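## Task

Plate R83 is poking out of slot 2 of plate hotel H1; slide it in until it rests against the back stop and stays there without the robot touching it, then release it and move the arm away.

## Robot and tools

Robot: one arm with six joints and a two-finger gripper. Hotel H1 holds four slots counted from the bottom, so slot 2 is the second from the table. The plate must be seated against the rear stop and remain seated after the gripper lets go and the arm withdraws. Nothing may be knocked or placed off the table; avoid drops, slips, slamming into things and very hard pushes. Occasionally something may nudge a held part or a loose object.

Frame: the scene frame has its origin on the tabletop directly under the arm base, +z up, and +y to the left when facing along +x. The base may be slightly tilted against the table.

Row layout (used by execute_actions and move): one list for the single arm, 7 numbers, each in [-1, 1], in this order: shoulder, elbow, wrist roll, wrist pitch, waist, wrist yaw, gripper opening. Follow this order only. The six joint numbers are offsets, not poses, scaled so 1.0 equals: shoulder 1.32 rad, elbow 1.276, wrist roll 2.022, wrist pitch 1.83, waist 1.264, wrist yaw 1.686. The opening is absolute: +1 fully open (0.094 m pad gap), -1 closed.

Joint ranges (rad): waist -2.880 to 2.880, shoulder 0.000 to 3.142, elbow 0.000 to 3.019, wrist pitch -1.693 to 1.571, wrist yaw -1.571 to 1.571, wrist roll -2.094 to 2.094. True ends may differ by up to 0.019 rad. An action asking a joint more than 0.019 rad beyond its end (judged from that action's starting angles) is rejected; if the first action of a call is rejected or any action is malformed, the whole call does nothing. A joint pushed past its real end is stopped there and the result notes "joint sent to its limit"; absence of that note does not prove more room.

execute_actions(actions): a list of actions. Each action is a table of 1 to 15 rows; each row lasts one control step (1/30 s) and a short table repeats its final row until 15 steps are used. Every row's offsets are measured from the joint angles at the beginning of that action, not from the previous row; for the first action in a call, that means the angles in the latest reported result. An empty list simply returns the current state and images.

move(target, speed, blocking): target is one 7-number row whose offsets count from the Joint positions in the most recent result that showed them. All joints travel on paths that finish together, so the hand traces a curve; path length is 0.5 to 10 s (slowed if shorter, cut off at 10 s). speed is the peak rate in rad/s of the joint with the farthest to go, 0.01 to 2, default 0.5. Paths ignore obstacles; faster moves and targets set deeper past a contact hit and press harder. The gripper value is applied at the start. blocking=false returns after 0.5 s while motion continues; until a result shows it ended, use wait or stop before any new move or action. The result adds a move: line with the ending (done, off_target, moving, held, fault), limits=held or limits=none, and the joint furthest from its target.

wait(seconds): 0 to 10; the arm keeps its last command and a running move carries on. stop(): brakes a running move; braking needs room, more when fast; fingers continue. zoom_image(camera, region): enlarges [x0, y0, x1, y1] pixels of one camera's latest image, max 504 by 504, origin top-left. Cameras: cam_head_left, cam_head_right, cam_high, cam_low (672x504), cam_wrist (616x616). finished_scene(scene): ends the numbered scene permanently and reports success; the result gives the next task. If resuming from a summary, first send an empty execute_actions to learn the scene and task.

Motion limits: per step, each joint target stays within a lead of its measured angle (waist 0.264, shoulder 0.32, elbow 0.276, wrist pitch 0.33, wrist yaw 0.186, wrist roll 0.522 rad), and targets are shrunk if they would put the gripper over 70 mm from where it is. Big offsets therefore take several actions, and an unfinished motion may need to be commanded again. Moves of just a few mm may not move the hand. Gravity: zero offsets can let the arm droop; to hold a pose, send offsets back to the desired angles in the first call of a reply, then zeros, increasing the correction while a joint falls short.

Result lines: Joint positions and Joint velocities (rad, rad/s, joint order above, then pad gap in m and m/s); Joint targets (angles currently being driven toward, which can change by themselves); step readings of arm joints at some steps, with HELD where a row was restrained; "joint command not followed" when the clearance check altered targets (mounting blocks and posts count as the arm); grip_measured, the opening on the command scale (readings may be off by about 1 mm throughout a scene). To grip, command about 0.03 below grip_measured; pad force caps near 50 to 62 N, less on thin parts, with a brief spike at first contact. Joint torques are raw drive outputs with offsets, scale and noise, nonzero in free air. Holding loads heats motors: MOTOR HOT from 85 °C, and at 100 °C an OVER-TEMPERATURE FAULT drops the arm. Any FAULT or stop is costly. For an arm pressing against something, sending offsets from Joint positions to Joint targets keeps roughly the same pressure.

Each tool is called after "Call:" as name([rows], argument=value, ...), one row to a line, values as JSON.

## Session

Call:
execute_actions(actions=[])

Scene clock: 0.00 s.
grip_measured=+1.000
Joint names: [shoulder, elbow, wrist roll, wrist pitch, waist, wrist yaw]
Joint positions: [ 1.899  1.464  1.997 -1.026 -1.578 -0.435  0.094]
Joint velocities: [-0.015  0.002 -0.139 -0.002 -0.005 -0.007  0.   ]
Joint torques (N m, as the arm reports them, + toward a larger angle): no reading
Motor temperatures (°C, as the motors report them): [25 34 23 22 23 21]
Joint targets: [1.902 1.485 1.997 -1.025 -1.578 -0.435]

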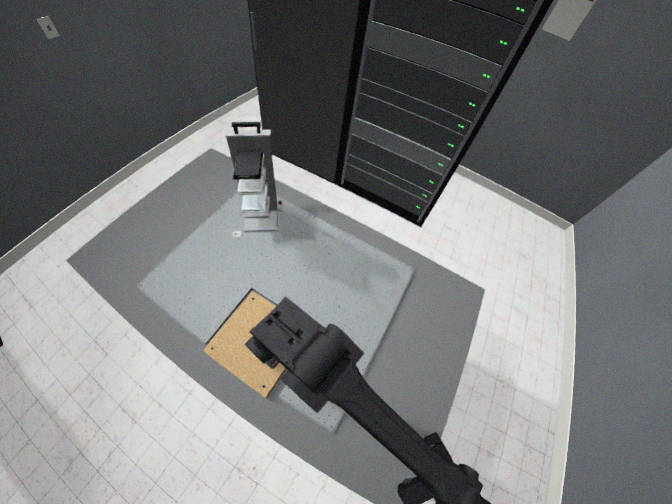

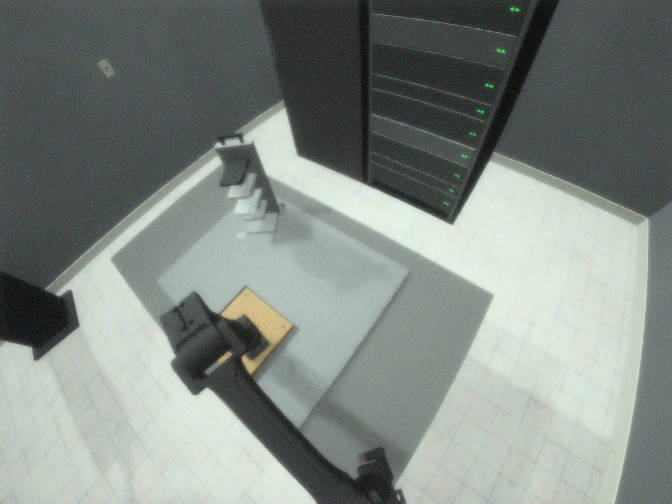

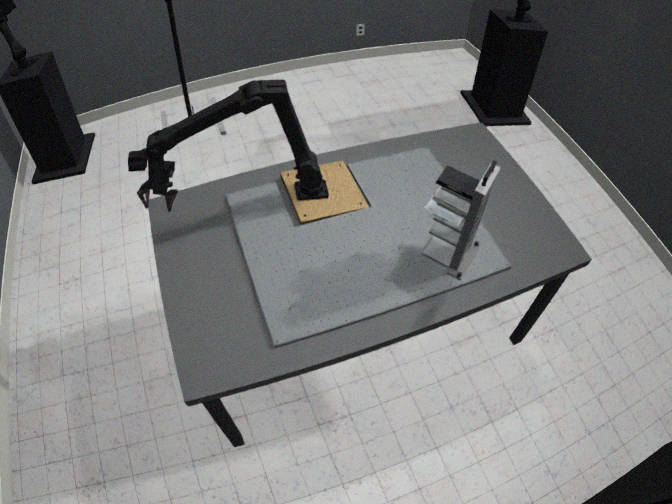

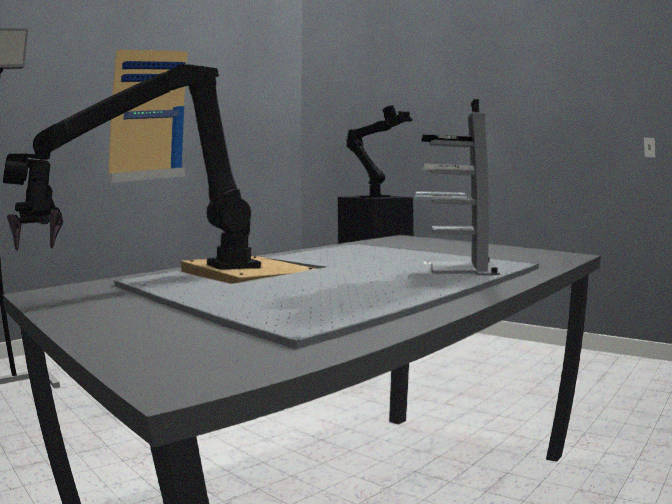

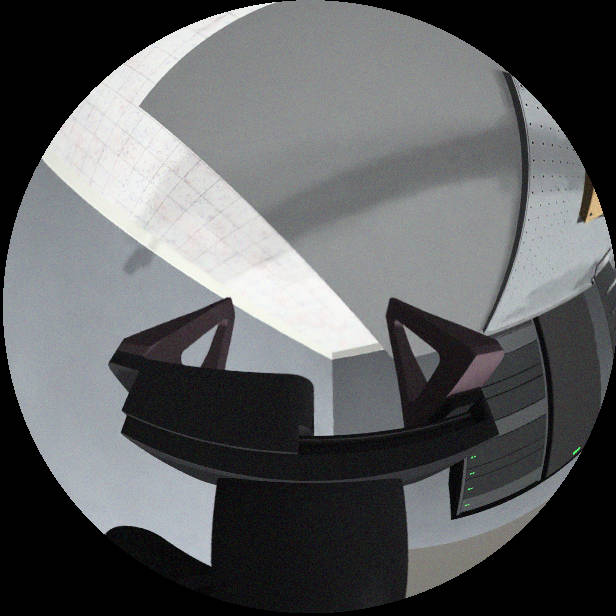

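Call:
zoom_image(camera="cam_high", region=[405, 150, 525, 290])

Call:
zoom_image(camera="cam_low", region=[400, 90, 545, 290])

Call:
zoom_image(camera="cam_head_left", region=[200, 110, 320, 250])

Call:
zoom_image(camera="cam_head_right", region=[195, 120, 315, 260])

Region (405, 150, 525, 290) of cam_high's 672x504 image, scaled by 3.600, with more detail than that image has; it fills the left 432 columns of this view, and the rest is white.

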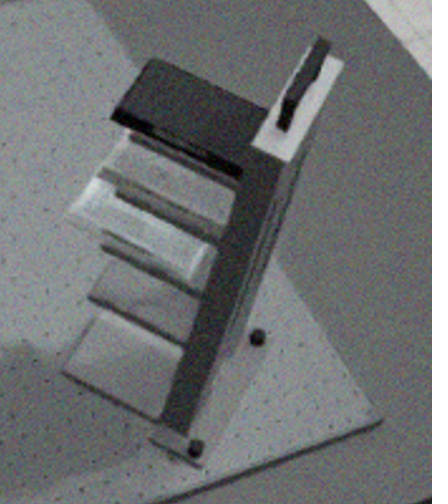

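Region (400, 90, 545, 290) of cam_low's 672x504 image, scaled by 2.520, with more detail than that image has; it fills the left 365 columns of this view, and the rest is white.

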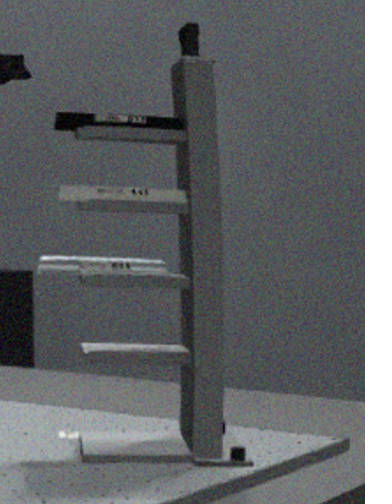

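Region (200, 110, 320, 250) of cam_head_left's 672x504 image, scaled by 3.600, with more detail than that image has; it fills the left 432 columns of this view, and the rest is white.

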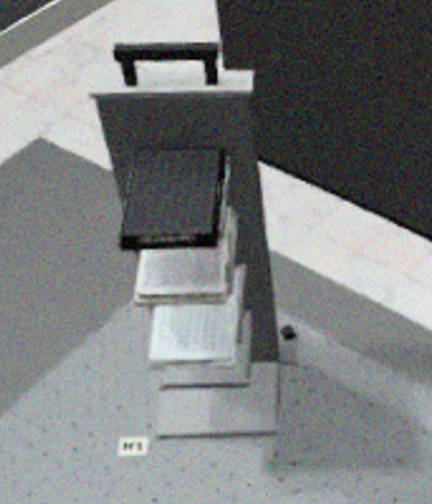

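Region (195, 120, 315, 260) of cam_head_right's 672x504 image, scaled by 3.600, with more detail than that image has; it fills the left 432 columns of this view, and the rest is white.

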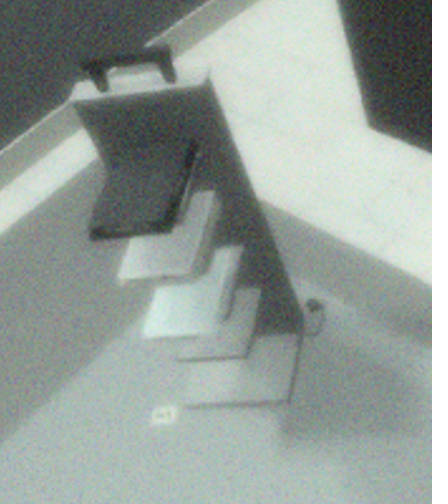

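Call:
zoom_image(camera="cam_high", region=[415, 160, 485, 235])

Call:
zoom_image(camera="cam_high", region=[415, 215, 485, 290])

Call:
zoom_image(camera="cam_low", region=[410, 125, 500, 240])

Call:
zoom_image(camera="cam_low", region=[410, 220, 510, 285])

Region (415, 160, 485, 235) of cam_high's 672x504 image, scaled by 6.720, with more detail than that image has; it fills the left 470 columns of this view, and the rest is white.

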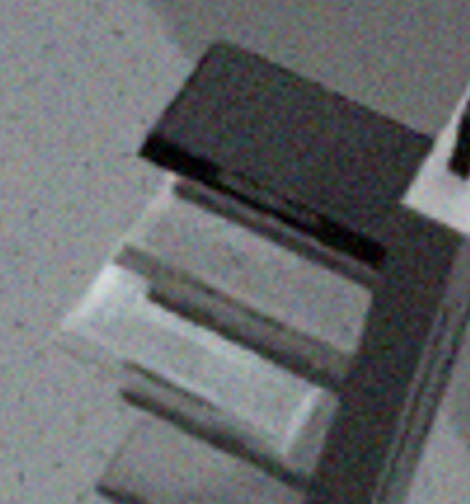

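Region (415, 215, 485, 290) of cam_high's 672x504 image, scaled by 6.720, with more detail than that image has; it fills the left 470 columns of this view, and the rest is white.

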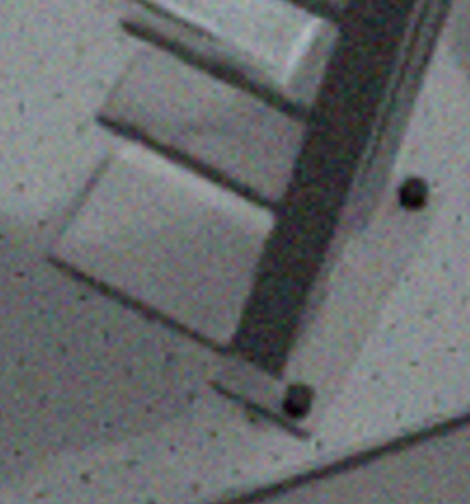

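Region (410, 125, 500, 240) of cam_low's 672x504 image, scaled by 4.383, with more detail than that image has; it fills the left 394 columns of this view, and the rest is white.

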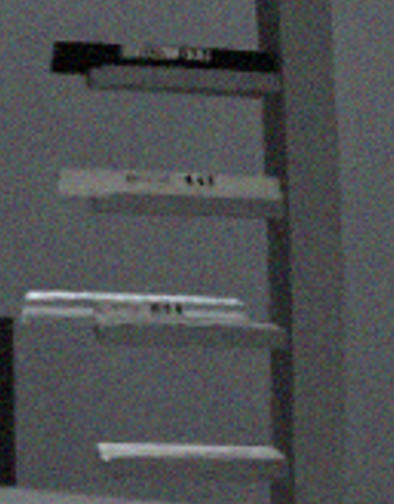

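Region (410, 220, 510, 285) of cam_low's 672x504 image, scaled by 5.040, with more detail than that image has; it fills the top 328 rows of this view, and the rest is white.

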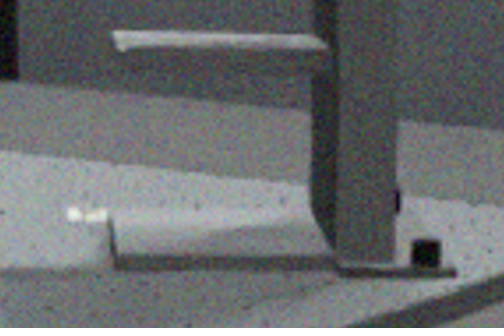

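Call:
move(target=[-0.5523,-0.8339,-0.2146,0.6503,0.9415,0.1234,-1], speed=1.4)

Scene clock: 121.77 s.
grip_measured=-0.988
Joint names: [shoulder, elbow, wrist roll, wrist pitch, waist, wrist yaw]
Joint positions: [ 1.164  0.406  1.572  0.137 -0.379 -0.23   0.001]
Joint velocities: [-0.005 -0.002 -0.007 -0.002 -0.015 -0.022 -0.001]
Joint torques (N m, as the arm reports them, + toward a larger angle): [-5.81  8.7  -0.04  2.9   0.97  0.32]
Motor temperatures (°C, as the motors report them): [29 39 23 22 23 21]
Joint targets: [1.170 0.400 1.564 0.164 -0.388 -0.227]
move: off_target; limits=none; farthest joint: the wrist pitch, 0.027 radians from its target (1.190 radians at the start)

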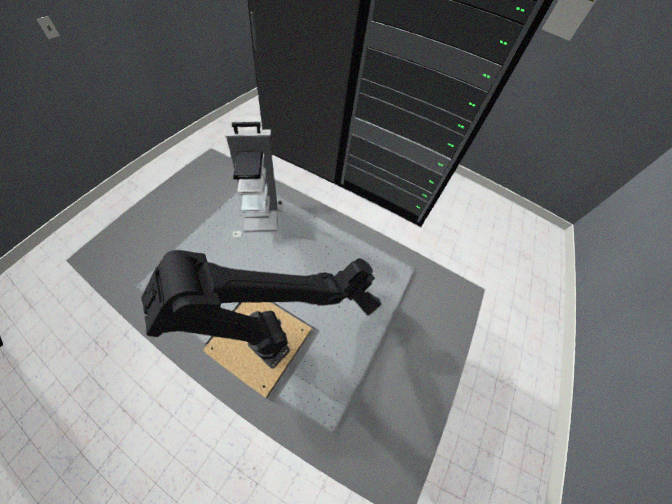

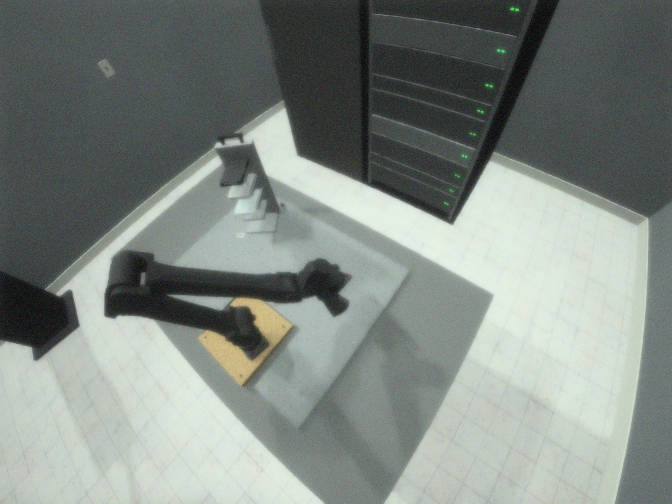

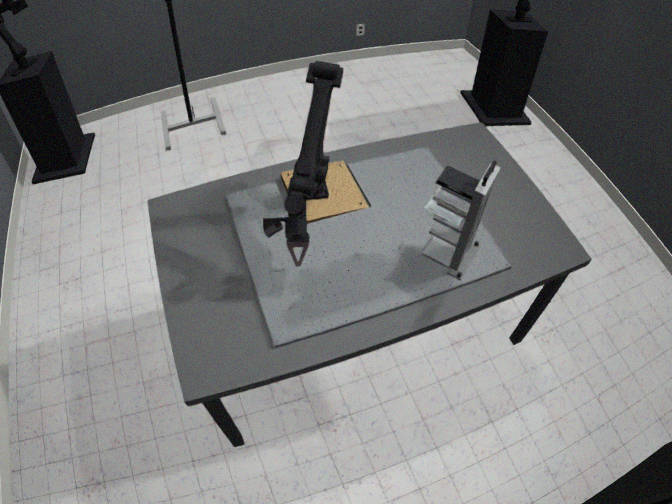

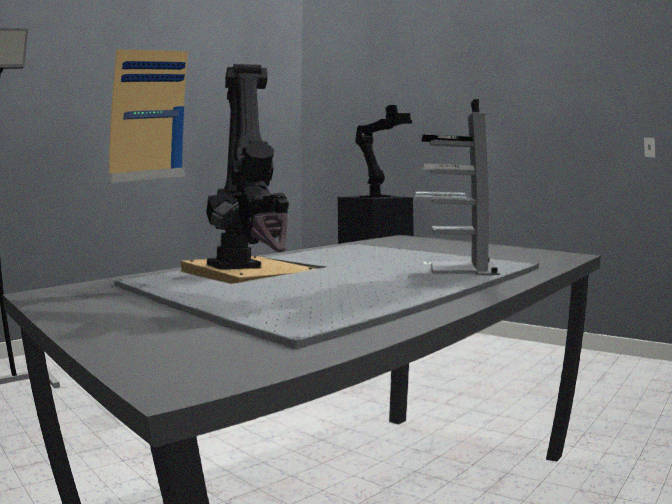

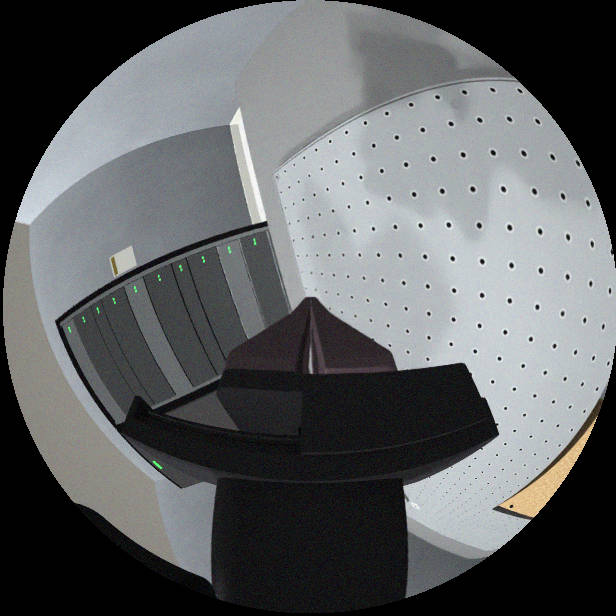

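Call:
move(target=[-0.022,-0.1881,-0.002,0.5033,0.9288,0,-1], speed=1.4)

Call:
zoom_image(camera="cam_low", region=[350, 150, 480, 240])

Call:
zoom_image(camera="cam_high", region=[380, 160, 480, 245])

Scene clock: 130.93 s.
grip_measured=-0.988
Joint names: [shoulder, elbow, wrist roll, wrist pitch, waist, wrist yaw]
Joint positions: [ 1.143  0.177  1.571  1.03   0.793 -0.231  0.001]
Joint velocities: [-0.015 -0.007 -0.051 -0.012 -0.005  0.022  0.001]
Joint torques (N m, as the arm reports them, + toward a larger angle): [-5.6   6.24 -0.01  3.16  2.15  0.24]
Motor temperatures (°C, as the motors report them): [28 38 23 22 23 21]
Joint targets: [1.135 0.166 1.568 1.058 0.795 -0.230]
move: off_target; limits=none; farthest joint: the wrist pitch, 0.028 radians from its target (0.921 radians at the start)

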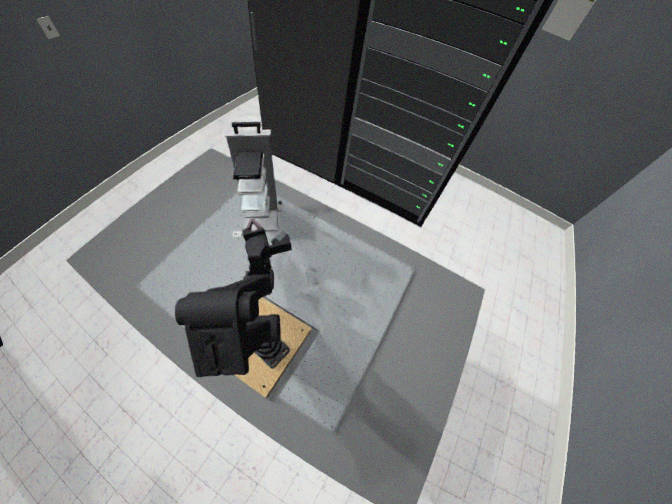

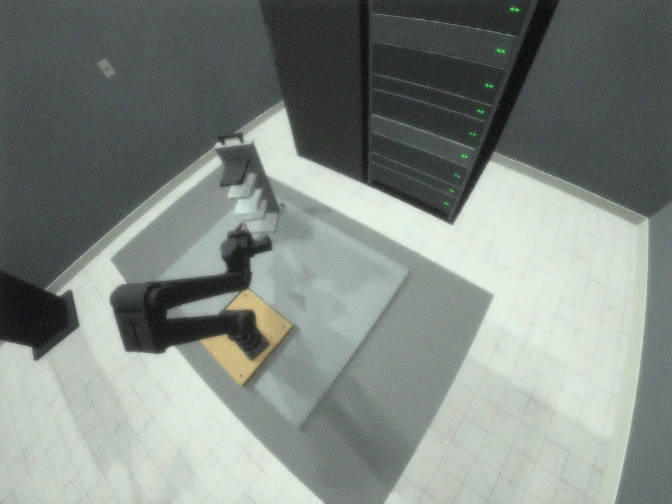

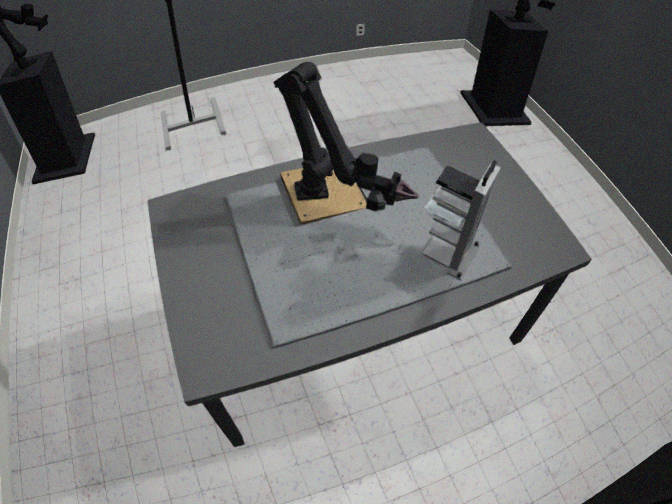

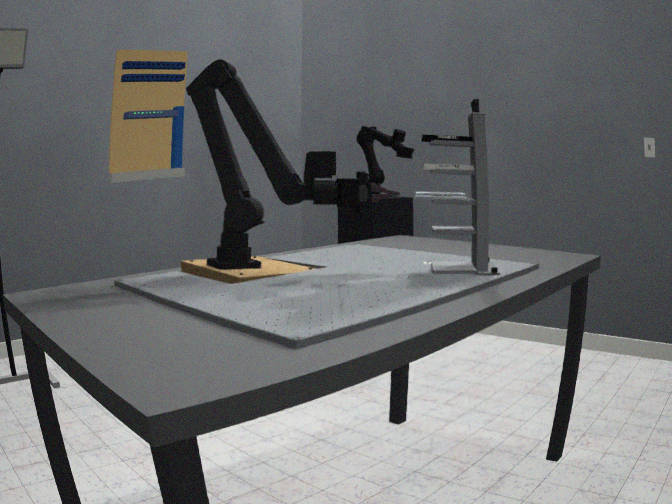

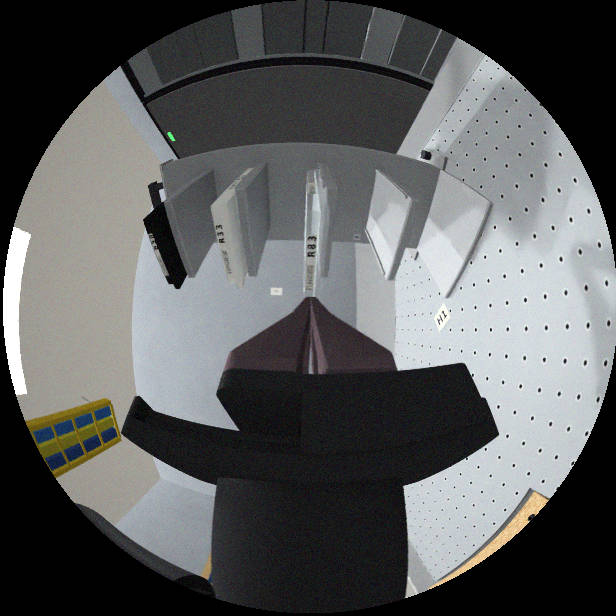

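Region (350, 150, 480, 240) of cam_low's 672x504 image, scaled by 3.877, with more detail than that image has; it fills the top 349 rows of this view, and the rest is white.

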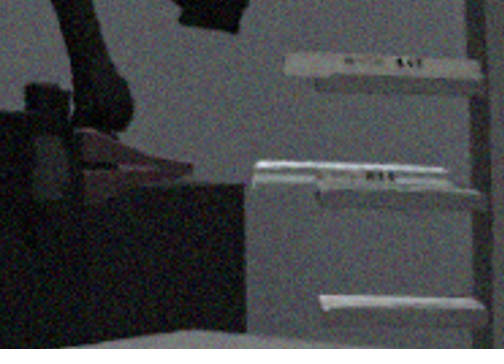

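Region (380, 160, 480, 245) of cam_high's 672x504 image, scaled by 5.040, with more detail than that image has; it fills the top 428 rows of this view, and the rest is white.

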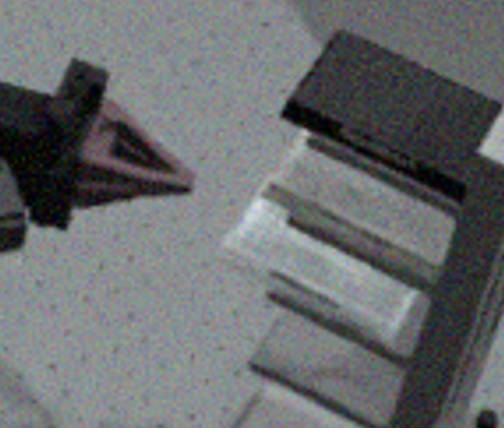

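Call:
zoom_image(camera="cam_wrist", region=[250, 155, 380, 320])

Call:
zoom_image(camera="cam_low", region=[385, 178, 445, 212])

Call:
zoom_image(camera="cam_head_left", region=[220, 175, 300, 265])

Region (250, 155, 380, 320) of cam_wrist's 616x616 image, scaled by 3.055, with more detail than that image has; it fills the left 397 columns of this view, and the rest is white.

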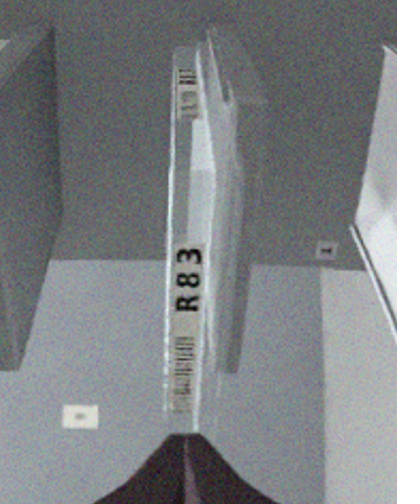

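Region (385, 178, 445, 212) of cam_low's 672x504 image, scaled by 8.400, with more detail than that image has; it fills the top 286 rows of this view, and the rest is white.

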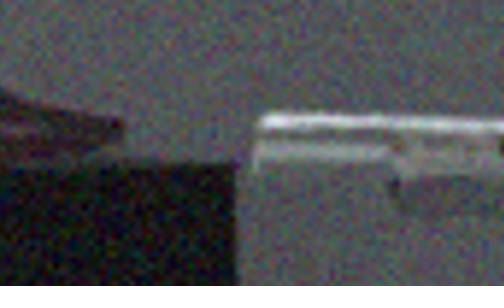

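Region (220, 175, 300, 265) of cam_head_left's 672x504 image, scaled by 5.600, with more detail than that image has.

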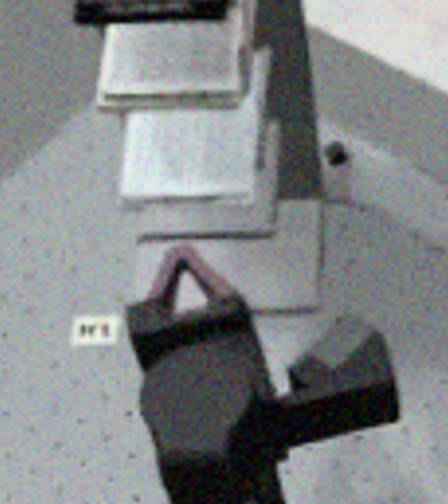

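Call:
execute_actions([
  [[0.0006,0.0100,-0.0015,0.0157,0.0016,0.0006,-1],[0.0102,0.0290,-0.0015,0.0170,0.0016,0.0006,-1],[0.0203,0.0440,-0.0015,0.0189,0.0016,0.0006,-1],[0.0294,0.0498,-0.0015,0.0214,0.0016,0.0006,-1],[0.0401,0.0567,-0.0015,0.0243,0.0016,0.0006,-1],[0.0520,0.0643,-0.0015,0.0276,0.0016,0.0006,-1],[0.0645,0.0723,-0.0015,0.0310,0.0016,0.0006,-1],[0.0773,0.0804,-0.0015,0.0345,0.0016,0.0006,-1],[0.0898,0.0884,-0.0015,0.0379,0.0016,0.0006,-1],[0.1017,0.0960,-0.0015,0.0412,0.0016,0.0006,-1],[0.1124,0.1029,-0.0015,0.0441,0.0016,0.0006,-1],[0.1215,0.1087,-0.0015,0.0466,0.0016,0.0006,-1],[0.1286,0.1132,-0.0015,0.0485,0.0016,0.0006,-1],[0.1332,0.1162,-0.0015,0.0498,0.0016,0.0006,-1],[0.1348,0.1172,-0.0015,0.0502,0.0016,0.0006,-1]],
])

Call:
wait(seconds=0.5)

Call:
zoom_image(camera="cam_low", region=[385, 178, 445, 212])

Call:
zoom_image(camera="cam_wrist", region=[250, 155, 380, 320])

Call:
zoom_image(camera="cam_high", region=[380, 160, 480, 245])

Scene clock: 224.87 s.
grip_measured=-0.988
Joint names: [shoulder, elbow, wrist roll, wrist pitch, waist, wrist yaw]
Joint positions: [ 1.306  0.288  1.571  1.089  0.793 -0.231  0.001]
Joint velocities: [ 0.239  0.144 -0.007  0.081 -0.015  0.022  0.   ]
Joint torques (N m, as the arm reports them, + toward a larger angle): [-7.13  9.82 -0.01  3.19  2.1   0.25]
Motor temperatures (°C, as the motors report them): [27 35 23 22 23 21]
Joint targets: [1.321 0.327 1.568 1.122 0.795 -0.230]
Step readings (joint positions):
0: [1.143 0.177 1.571 1.030 0.793 -0.231]
1: [1.143 0.177 1.571 1.030 0.793 -0.231]
2: [1.143 0.177 1.571 1.031 0.793 -0.231]
4: [1.149 0.181 1.571 1.035 0.793 -0.231]
8: [1.198 0.217 1.571 1.055 0.793 -0.231]
15: Joint positions above

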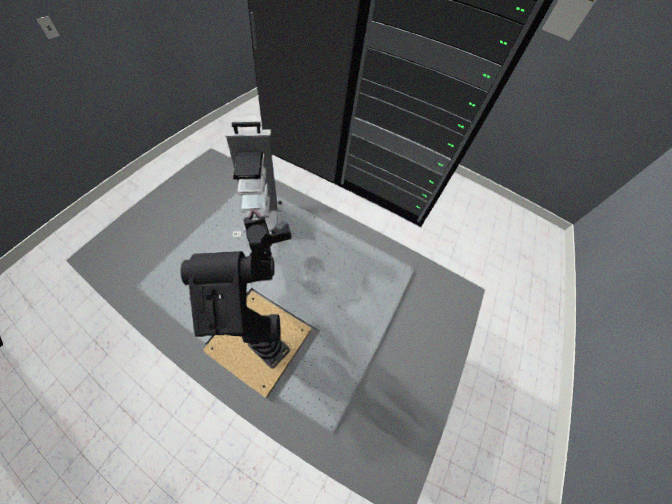

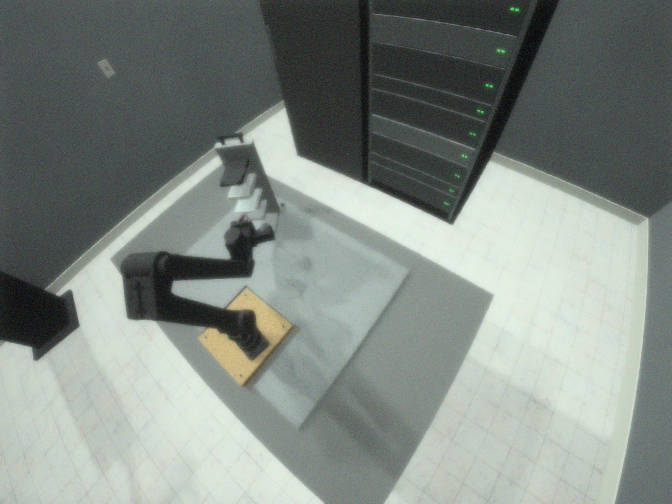

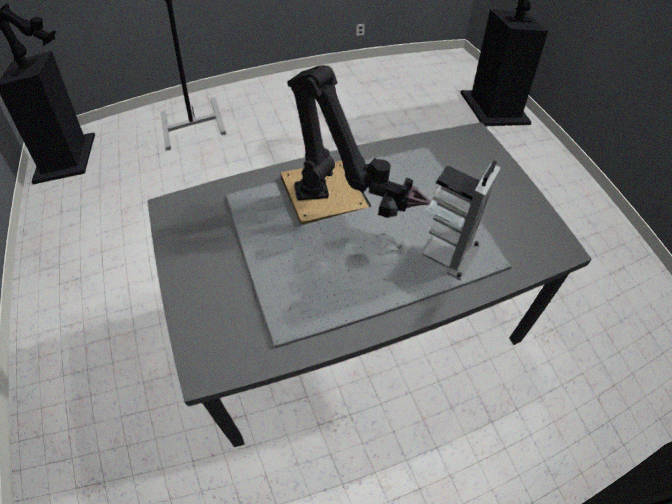

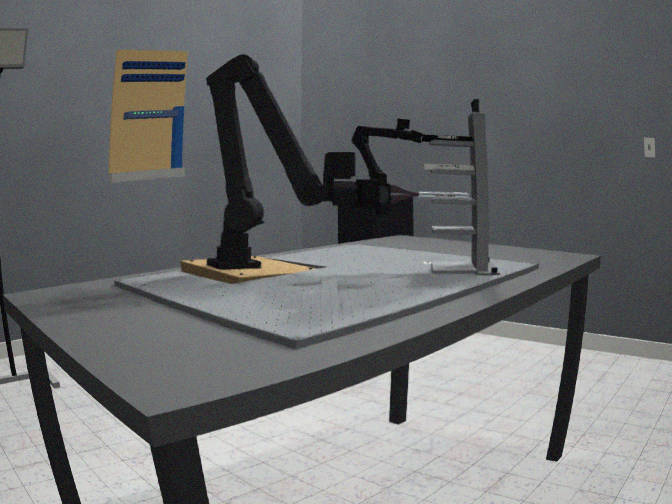

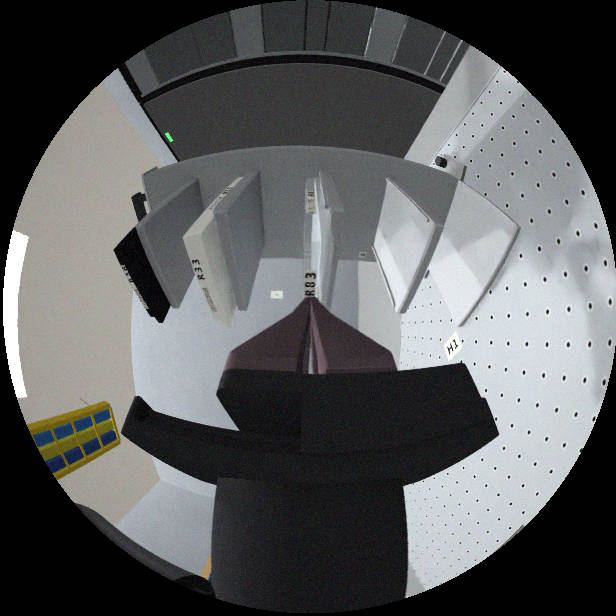

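Scene clock: 225.37 s.
grip_measured=-0.988
Joint names: [shoulder, elbow, wrist roll, wrist pitch, waist, wrist yaw]
Joint positions: [ 1.315  0.294  1.571  1.096  0.793 -0.231  0.001]
Joint velocities: [-0.005  0.007  0.037 -0.002 -0.005 -0.037  0.001]
Joint torques (N m, as the arm reports them, + toward a larger angle): [-6.99 10.28 -0.01  3.07  2.08  0.25]
Motor temperatures (°C, as the motors report them): [27 35 23 22 23 21]
Joint targets: [1.321 0.327 1.568 1.122 0.795 -0.230]
wait: 0.50 s; at rest by 0.30 s

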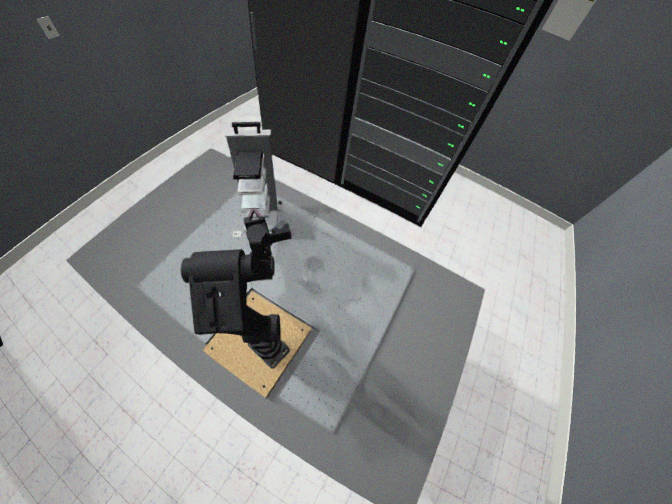

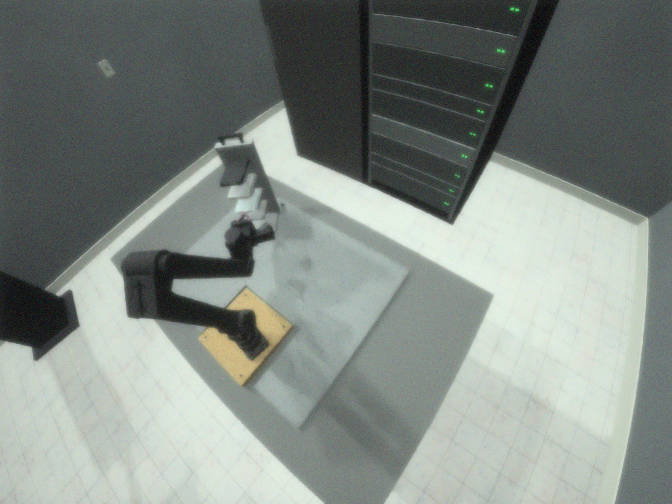

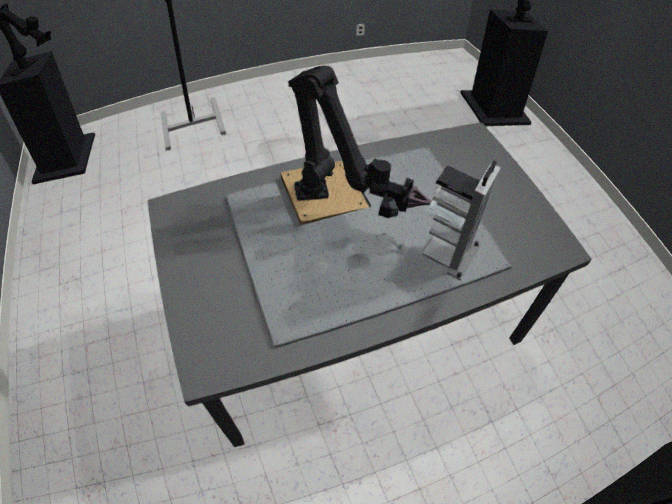

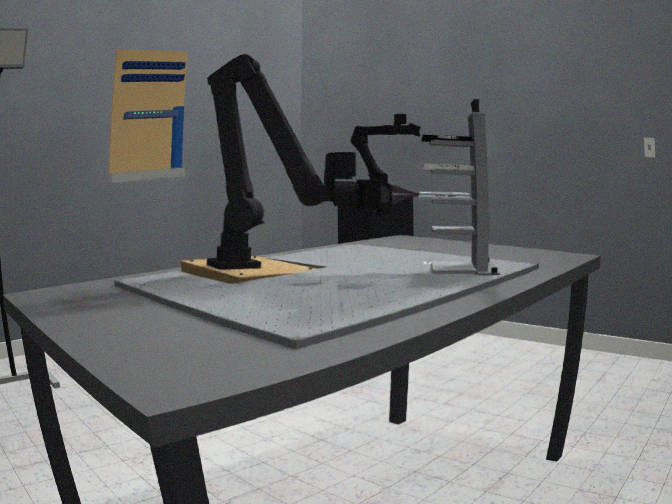

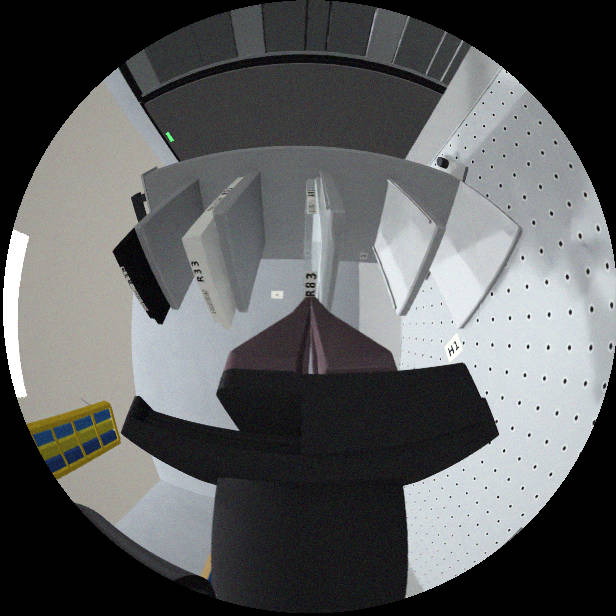

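Region (385, 178, 445, 212) of cam_low's 672x504 image, scaled by 8.400, with more detail than that image has; it fills the top 286 rows of this view, and the rest is white.

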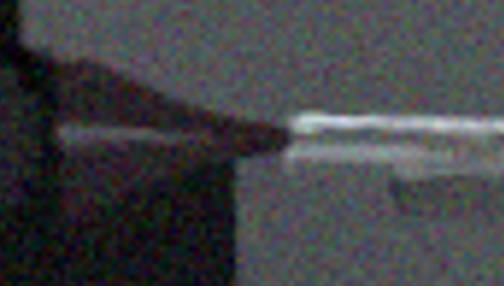

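Region (250, 155, 380, 320) of cam_wrist's 616x616 image, scaled by 3.055, with more detail than that image has; it fills the left 397 columns of this view, and the rest is white.

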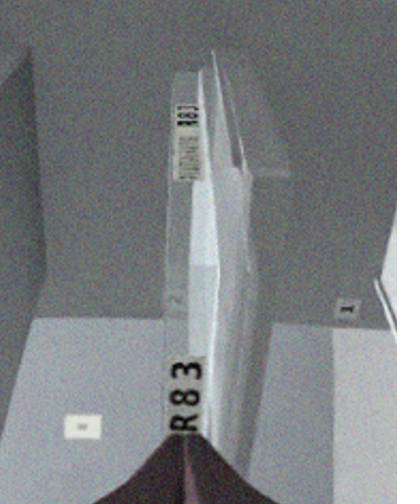

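Region (380, 160, 480, 245) of cam_high's 672x504 image, scaled by 5.040, with more detail than that image has; it fills the top 428 rows of this view, and the rest is white.

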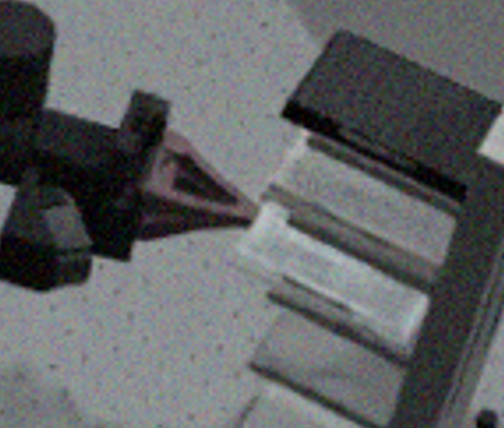

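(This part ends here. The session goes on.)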